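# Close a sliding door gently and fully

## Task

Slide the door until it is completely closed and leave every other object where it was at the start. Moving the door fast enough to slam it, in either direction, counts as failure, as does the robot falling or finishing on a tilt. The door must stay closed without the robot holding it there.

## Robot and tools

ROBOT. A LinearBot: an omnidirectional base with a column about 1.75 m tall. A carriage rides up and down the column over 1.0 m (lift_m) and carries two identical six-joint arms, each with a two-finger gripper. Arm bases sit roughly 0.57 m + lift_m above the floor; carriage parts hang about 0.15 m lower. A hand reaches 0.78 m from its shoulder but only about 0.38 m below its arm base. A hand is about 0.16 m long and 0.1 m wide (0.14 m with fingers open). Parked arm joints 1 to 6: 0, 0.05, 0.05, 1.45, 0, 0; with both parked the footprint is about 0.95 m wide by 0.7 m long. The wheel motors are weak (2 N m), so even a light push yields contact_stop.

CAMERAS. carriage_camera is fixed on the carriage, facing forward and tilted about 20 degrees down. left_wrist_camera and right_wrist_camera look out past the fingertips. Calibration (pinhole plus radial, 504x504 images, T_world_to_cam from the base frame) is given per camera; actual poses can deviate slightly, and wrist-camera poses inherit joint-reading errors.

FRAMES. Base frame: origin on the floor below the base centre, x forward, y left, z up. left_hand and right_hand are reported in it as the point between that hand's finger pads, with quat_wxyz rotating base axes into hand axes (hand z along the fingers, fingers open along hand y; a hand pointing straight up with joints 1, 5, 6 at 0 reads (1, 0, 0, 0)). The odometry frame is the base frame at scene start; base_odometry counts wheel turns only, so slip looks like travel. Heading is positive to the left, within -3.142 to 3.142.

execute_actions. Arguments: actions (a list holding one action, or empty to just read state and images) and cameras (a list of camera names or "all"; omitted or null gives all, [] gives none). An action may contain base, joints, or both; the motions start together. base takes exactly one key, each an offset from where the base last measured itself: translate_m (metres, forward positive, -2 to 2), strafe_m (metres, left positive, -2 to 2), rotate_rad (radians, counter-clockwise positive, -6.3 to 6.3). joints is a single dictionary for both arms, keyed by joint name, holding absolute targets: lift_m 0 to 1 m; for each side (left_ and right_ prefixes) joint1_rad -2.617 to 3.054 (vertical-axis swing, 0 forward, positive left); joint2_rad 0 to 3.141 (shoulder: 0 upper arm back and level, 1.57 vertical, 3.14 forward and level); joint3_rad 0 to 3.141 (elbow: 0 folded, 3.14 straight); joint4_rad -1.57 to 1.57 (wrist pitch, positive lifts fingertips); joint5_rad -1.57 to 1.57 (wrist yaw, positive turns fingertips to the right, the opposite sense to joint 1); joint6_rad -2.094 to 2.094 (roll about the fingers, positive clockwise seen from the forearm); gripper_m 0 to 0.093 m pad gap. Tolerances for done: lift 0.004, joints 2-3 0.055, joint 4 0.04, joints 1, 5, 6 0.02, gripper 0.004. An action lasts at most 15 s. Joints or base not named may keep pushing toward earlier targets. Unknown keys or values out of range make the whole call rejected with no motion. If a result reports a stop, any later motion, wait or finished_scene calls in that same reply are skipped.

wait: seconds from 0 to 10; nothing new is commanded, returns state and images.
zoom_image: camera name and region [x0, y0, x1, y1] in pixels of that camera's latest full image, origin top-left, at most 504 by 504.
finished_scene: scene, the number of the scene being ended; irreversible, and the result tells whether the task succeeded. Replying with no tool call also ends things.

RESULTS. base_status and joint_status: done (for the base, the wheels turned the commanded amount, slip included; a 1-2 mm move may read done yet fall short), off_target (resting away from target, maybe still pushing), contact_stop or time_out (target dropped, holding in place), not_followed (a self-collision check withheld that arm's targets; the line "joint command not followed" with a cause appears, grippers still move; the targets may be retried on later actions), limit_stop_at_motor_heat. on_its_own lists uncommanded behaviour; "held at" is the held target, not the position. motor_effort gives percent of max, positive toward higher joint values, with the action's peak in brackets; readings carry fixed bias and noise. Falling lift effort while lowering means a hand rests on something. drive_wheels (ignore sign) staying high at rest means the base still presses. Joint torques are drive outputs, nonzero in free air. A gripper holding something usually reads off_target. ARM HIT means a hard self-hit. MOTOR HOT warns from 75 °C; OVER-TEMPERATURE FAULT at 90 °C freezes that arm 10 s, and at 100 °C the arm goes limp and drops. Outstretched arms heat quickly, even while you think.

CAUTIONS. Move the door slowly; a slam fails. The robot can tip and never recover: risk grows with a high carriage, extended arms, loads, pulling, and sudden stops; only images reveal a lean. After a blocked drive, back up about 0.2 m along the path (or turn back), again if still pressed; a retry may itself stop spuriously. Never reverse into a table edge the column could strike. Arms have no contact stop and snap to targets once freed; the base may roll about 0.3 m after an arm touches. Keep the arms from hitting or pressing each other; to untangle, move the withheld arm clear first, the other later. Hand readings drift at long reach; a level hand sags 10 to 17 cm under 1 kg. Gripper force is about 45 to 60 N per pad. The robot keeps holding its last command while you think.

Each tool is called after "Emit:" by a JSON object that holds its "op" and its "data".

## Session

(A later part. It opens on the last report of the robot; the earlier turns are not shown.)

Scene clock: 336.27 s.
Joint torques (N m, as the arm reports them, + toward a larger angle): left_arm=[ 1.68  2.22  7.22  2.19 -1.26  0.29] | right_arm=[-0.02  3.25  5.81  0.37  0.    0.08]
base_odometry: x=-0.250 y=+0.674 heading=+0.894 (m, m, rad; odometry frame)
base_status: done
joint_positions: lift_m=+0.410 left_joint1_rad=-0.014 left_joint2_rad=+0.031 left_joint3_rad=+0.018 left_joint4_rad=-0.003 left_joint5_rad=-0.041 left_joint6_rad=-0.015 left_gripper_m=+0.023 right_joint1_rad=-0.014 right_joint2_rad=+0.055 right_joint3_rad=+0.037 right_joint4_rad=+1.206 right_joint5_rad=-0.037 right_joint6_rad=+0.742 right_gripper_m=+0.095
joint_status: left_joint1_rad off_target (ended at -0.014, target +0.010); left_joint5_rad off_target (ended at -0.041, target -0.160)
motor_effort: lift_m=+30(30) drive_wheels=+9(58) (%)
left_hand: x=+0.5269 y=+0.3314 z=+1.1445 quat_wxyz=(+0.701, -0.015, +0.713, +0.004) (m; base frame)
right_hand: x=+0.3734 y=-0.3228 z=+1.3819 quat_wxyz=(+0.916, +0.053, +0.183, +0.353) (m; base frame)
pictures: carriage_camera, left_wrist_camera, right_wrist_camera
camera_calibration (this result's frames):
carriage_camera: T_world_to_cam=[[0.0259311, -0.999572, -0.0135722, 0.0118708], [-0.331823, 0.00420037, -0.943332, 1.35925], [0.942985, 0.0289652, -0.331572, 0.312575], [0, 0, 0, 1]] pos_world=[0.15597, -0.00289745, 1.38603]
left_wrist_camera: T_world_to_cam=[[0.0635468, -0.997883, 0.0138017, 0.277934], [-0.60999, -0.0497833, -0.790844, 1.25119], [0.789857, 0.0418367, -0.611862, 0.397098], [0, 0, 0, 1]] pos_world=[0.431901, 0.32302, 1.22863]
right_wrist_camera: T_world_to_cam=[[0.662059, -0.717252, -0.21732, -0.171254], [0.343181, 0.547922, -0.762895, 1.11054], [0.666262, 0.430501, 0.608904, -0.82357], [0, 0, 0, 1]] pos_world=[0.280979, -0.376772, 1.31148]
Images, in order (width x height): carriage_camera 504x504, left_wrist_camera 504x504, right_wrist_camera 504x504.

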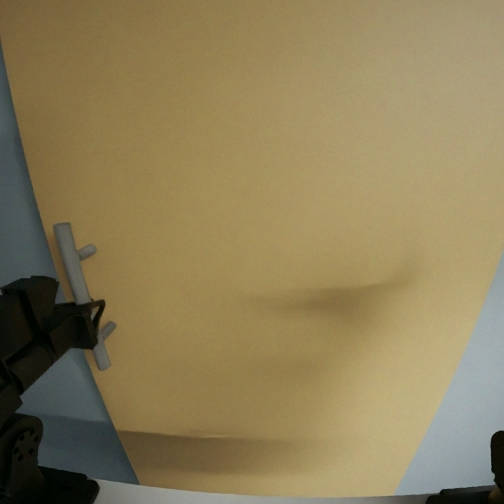

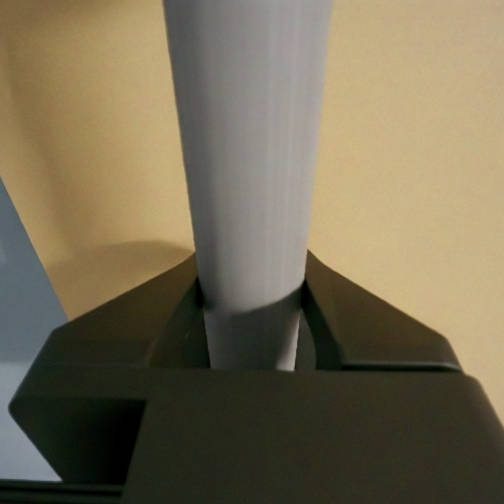

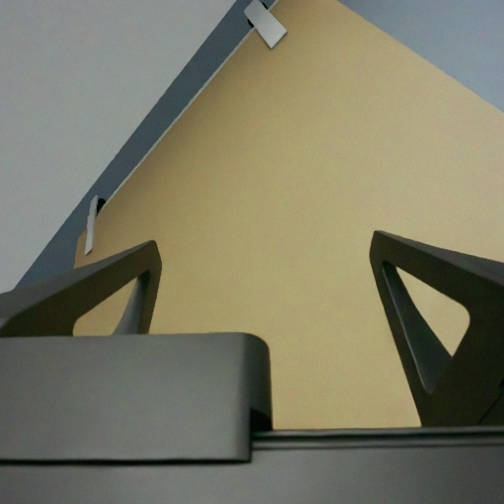

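Emit:
{"op": "execute_actions", "data": {"actions": [{"base": {"strafe_m": 0.03}, "joints": {"left_joint1_rad": 0.015, "left_joint5_rad": -0.18}}]}}

Scene clock: 345.40 s.
Joint torques (N m, as the arm reports them, + toward a larger angle): left_arm=[ 4.13  1.79  7.21  2.12 -2.91  0.28] | right_arm=[-0.03  3.28  5.87  0.38  0.    0.08]
base_odometry: x=-0.273 y=+0.693 heading=+0.893 (m, m, rad; odometry frame)
base_status: done
joint_positions: lift_m=+0.410 left_joint1_rad=-0.044 left_joint2_rad=+0.036 left_joint3_rad=+0.018 left_joint4_rad=+0.003 left_joint5_rad=+0.103 left_joint6_rad=-0.014 left_gripper_m=+0.022 right_joint1_rad=-0.014 right_joint2_rad=+0.055 right_joint3_rad=+0.037 right_joint4_rad=+1.205 right_joint5_rad=-0.037 right_joint6_rad=+0.742 right_gripper_m=+0.095
joint_status: left_joint1_rad off_target (ended at -0.044, target +0.015); left_joint5_rad off_target (ended at +0.103, target -0.180)
motor_effort: lift_m=+30(31) drive_wheels=+31(65) (%)
left_hand: x=+0.5254 y=+0.2993 z=+1.1449 quat_wxyz=(+0.699, +0.047, +0.711, -0.057) (m; base frame)
right_hand: x=+0.3736 y=-0.3228 z=+1.3818 quat_wxyz=(+0.916, +0.053, +0.184, +0.353) (m; base frame)
pictures: carriage_camera, left_wrist_camera, right_wrist_camera
camera_calibration (this result's frames):
carriage_camera: T_world_to_cam=[[0.0259311, -0.999572, -0.0135722, 0.0118708], [-0.331823, 0.00420037, -0.943332, 1.35925], [0.942985, 0.0289652, -0.331572, 0.312575], [0, 0, 0, 1]] pos_world=[0.15597, -0.00289745, 1.38603]
left_wrist_camera: T_world_to_cam=[[-0.110138, -0.993804, 0.0149222, 0.334795], [-0.608577, 0.05556, -0.791547, 1.2175], [0.785814, -0.0962607, -0.610926, 0.442267], [0, 0, 0, 1]] pos_world=[0.430275, 0.30765, 1.2289]
right_wrist_camera: T_world_to_cam=[[0.661893, -0.71725, -0.217833, -0.170615], [0.342599, 0.54793, -0.76315, 1.111], [0.666726, 0.430494, 0.6084, -0.823122], [0, 0, 0, 1]] pos_world=[0.281099, -0.376774, 1.31148]
Images, in order (width x height): carriage_camera 504x504, left_wrist_camera 504x504, right_wrist_camera 504x504.

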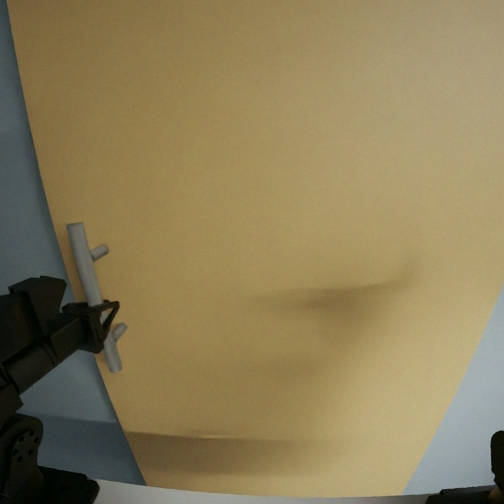

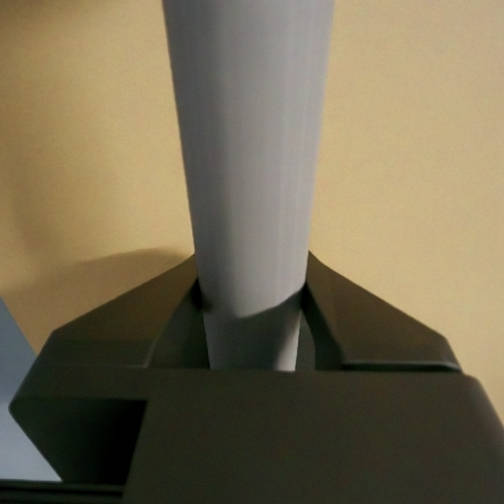

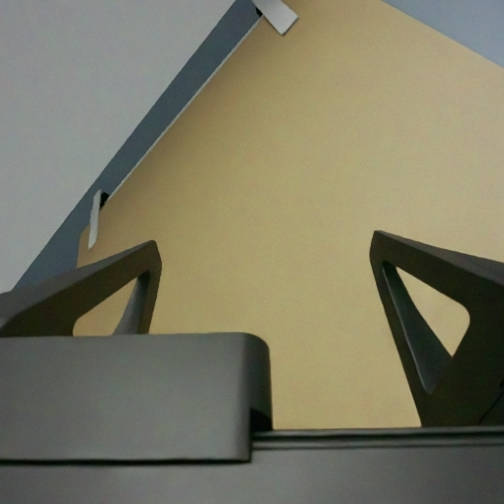

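Emit:
{"op": "execute_actions", "data": {"actions": [{"joints": {"left_joint1_rad": -0.044, "left_joint5_rad": 0.1, "left_gripper_m": 0.093}}]}}

Scene clock: 354.13 s.
Joint torques (N m, as the arm reports them, + toward a larger angle): left_arm=[ 0.27  1.8   7.21  2.12 -0.11  0.21] | right_arm=[-0.04  3.26  5.84  0.38 -0.01  0.07]
base_odometry: x=-0.273 y=+0.693 heading=+0.894 (m, m, rad; odometry frame)
base_status: not commanded
joint_positions: lift_m=+0.410 left_joint1_rad=-0.048 left_joint2_rad=+0.036 left_joint3_rad=+0.018 left_joint4_rad=+0.003 left_joint5_rad=+0.105 left_joint6_rad=-0.008 left_gripper_m=+0.093 right_joint1_rad=-0.014 right_joint2_rad=+0.055 right_joint3_rad=+0.037 right_joint4_rad=+1.204 right_joint5_rad=-0.037 right_joint6_rad=+0.742 right_gripper_m=+0.095
joint_status: all done
motor_effort: lift_m=+30(30) drive_wheels=-1(31) (%)
left_hand: x=+0.5252 y=+0.2979 z=+1.1448 quat_wxyz=(+0.699, +0.051, +0.711, -0.057) (m; base frame)
right_hand: x=+0.3738 y=-0.3228 z=+1.3817 quat_wxyz=(+0.916, +0.053, +0.184, +0.353) (m; base frame)
pictures: carriage_camera, left_wrist_camera, right_wrist_camera
camera_calibration (this result's frames):
carriage_camera: T_world_to_cam=[[0.0259311, -0.999572, -0.0135722, 0.0118708], [-0.331823, 0.00420037, -0.943332, 1.35925], [0.942985, 0.0289652, -0.331572, 0.312575], [0, 0, 0, 1]] pos_world=[0.15597, -0.00289745, 1.38603]
left_wrist_camera: T_world_to_cam=[[-0.116306, -0.993177, 0.00849166, 0.343815], [-0.607741, 0.0644022, -0.79152, 1.21429], [0.785572, -0.0972194, -0.611085, 0.442808], [0, 0, 0, 1]] pos_world=[0.430103, 0.306316, 1.22881]
right_wrist_camera: T_world_to_cam=[[0.661726, -0.717247, -0.218346, -0.169975], [0.342017, 0.547939, -0.763405, 1.11146], [0.66719, 0.430488, 0.607896, -0.822673], [0, 0, 0, 1]] pos_world=[0.281219, -0.376776, 1.31148]
Images, in order (width x height): carriage_camera 504x504, left_wrist_camera 504x504, right_wrist_camera 504x504.

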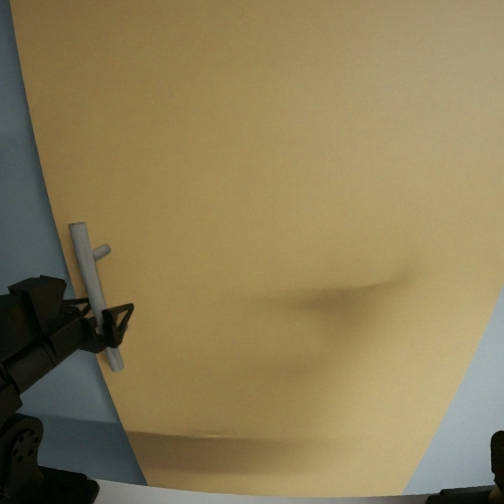

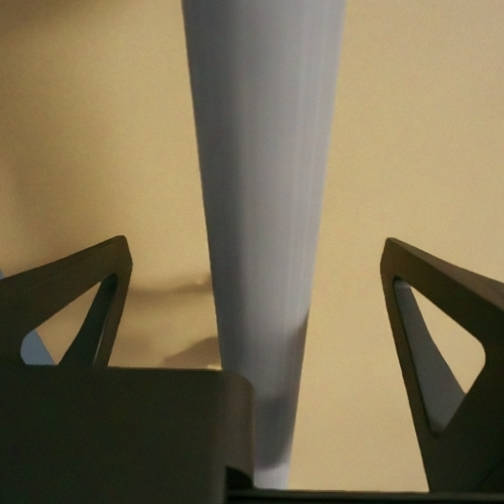

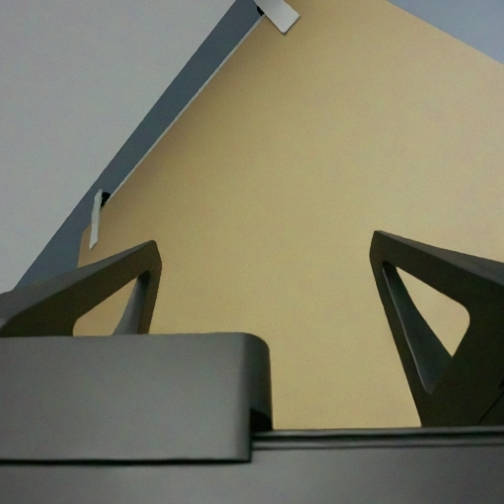

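Emit:
{"op": "execute_actions", "data": {"actions": [{"base": {"translate_m": -0.1}, "joints": {"left_joint4_rad": 1.45, "right_joint4_rad": 1.45, "right_joint6_rad": 0.0}}]}}

Scene clock: 381.80 s.
Joint torques (N m, as the arm reports them, + toward a larger angle): left_arm=[ 0.29  3.87  5.43 -0.19 -0.18  0.2 ] | right_arm=[-0.04  3.71  5.42  0.03  0.06 -0.07]
base_odometry: x=-0.336 y=+0.615 heading=+0.894 (m, m, rad; odometry frame)
base_status: done
joint_positions: lift_m=+0.410 left_joint1_rad=-0.048 left_joint2_rad=+0.036 left_joint3_rad=+0.018 left_joint4_rad=+1.446 left_joint5_rad=+0.105 left_joint6_rad=-0.008 left_gripper_m=+0.093 right_joint1_rad=-0.014 right_joint2_rad=+0.055 right_joint3_rad=+0.037 right_joint4_rad=+1.443 right_joint5_rad=-0.037 right_joint6_rad=+0.008 right_gripper_m=+0.095
joint_status: all done
motor_effort: lift_m=+30(31) drive_wheels=-3(41) (%)
left_hand: x=+0.3155 y=+0.3080 z=+1.3910 quat_wxyz=(+0.996, +0.054, +0.070, -0.031) (m; base frame)
right_hand: x=+0.3174 y=-0.3220 z=+1.3970 quat_wxyz=(+0.997, -0.018, +0.073, -0.002) (m; base frame)
pictures: carriage_camera, left_wrist_camera, right_wrist_camera
camera_calibration (this result's frames):
carriage_camera: T_world_to_cam=[[0.0259311, -0.999572, -0.0135722, 0.0118708], [-0.331823, 0.00420037, -0.943332, 1.35925], [0.942985, 0.0289652, -0.331572, 0.312575], [0, 0, 0, 1]] pos_world=[0.15597, -0.00289745, 1.38603]
left_wrist_camera: T_world_to_cam=[[-0.0651255, -0.995643, -0.0667301, 0.416615], [0.708258, 0.000986864, -0.705953, 0.766365], [0.702943, -0.0932377, 0.705108, -1.04699], [0, 0, 0, 1]] pos_world=[0.220322, 0.316425, 1.30706]
right_wrist_camera: T_world_to_cam=[[0.0419189, -0.997751, 0.0522952, -0.40042], [0.736645, -0.00449622, -0.676265, 0.717144], [0.67498, 0.0668712, 0.7348, -1.0915], [0, 0, 0, 1]] pos_world=[0.225244, -0.323305, 1.30795]
Images, in order (width x height): carriage_camera 504x504, left_wrist_camera 504x504, right_wrist_camera 504x504.

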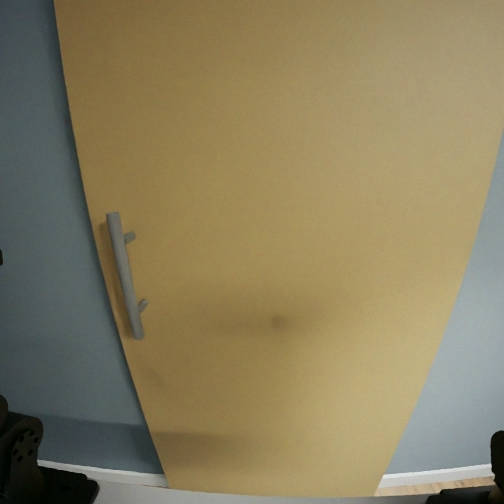

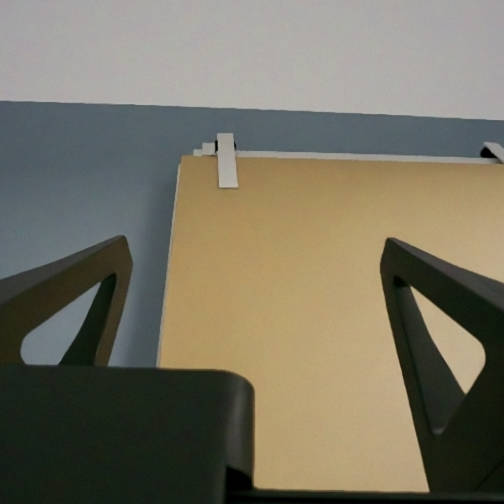

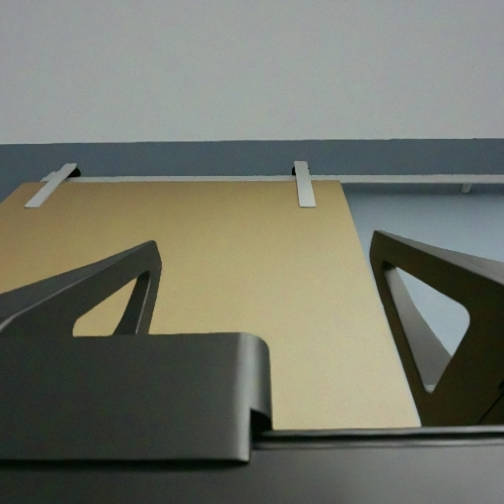

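Emit:
{"op": "zoom_image", "data": {"camera": "left_wrist_camera", "region": [170, 120, 260, 200]}}

Region (170, 120, 260, 200) of left_wrist_camera's 504x504 image, scaled by 5.600, with more detail than that image has.

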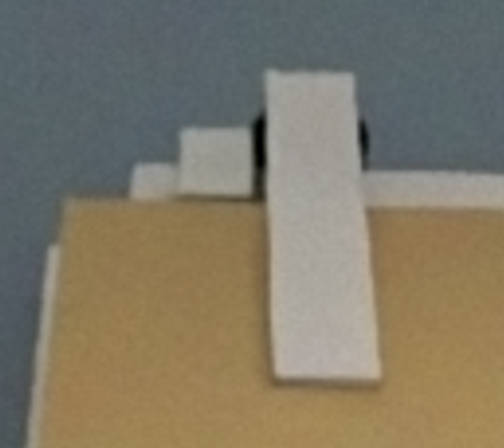

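The hanger wheel rests against the rail's end stop and the hand is clear, so the door is fully shut.

Emit:
{"op": "finished_scene", "data": {"scene": 1}}

The scene is finished: the task was done.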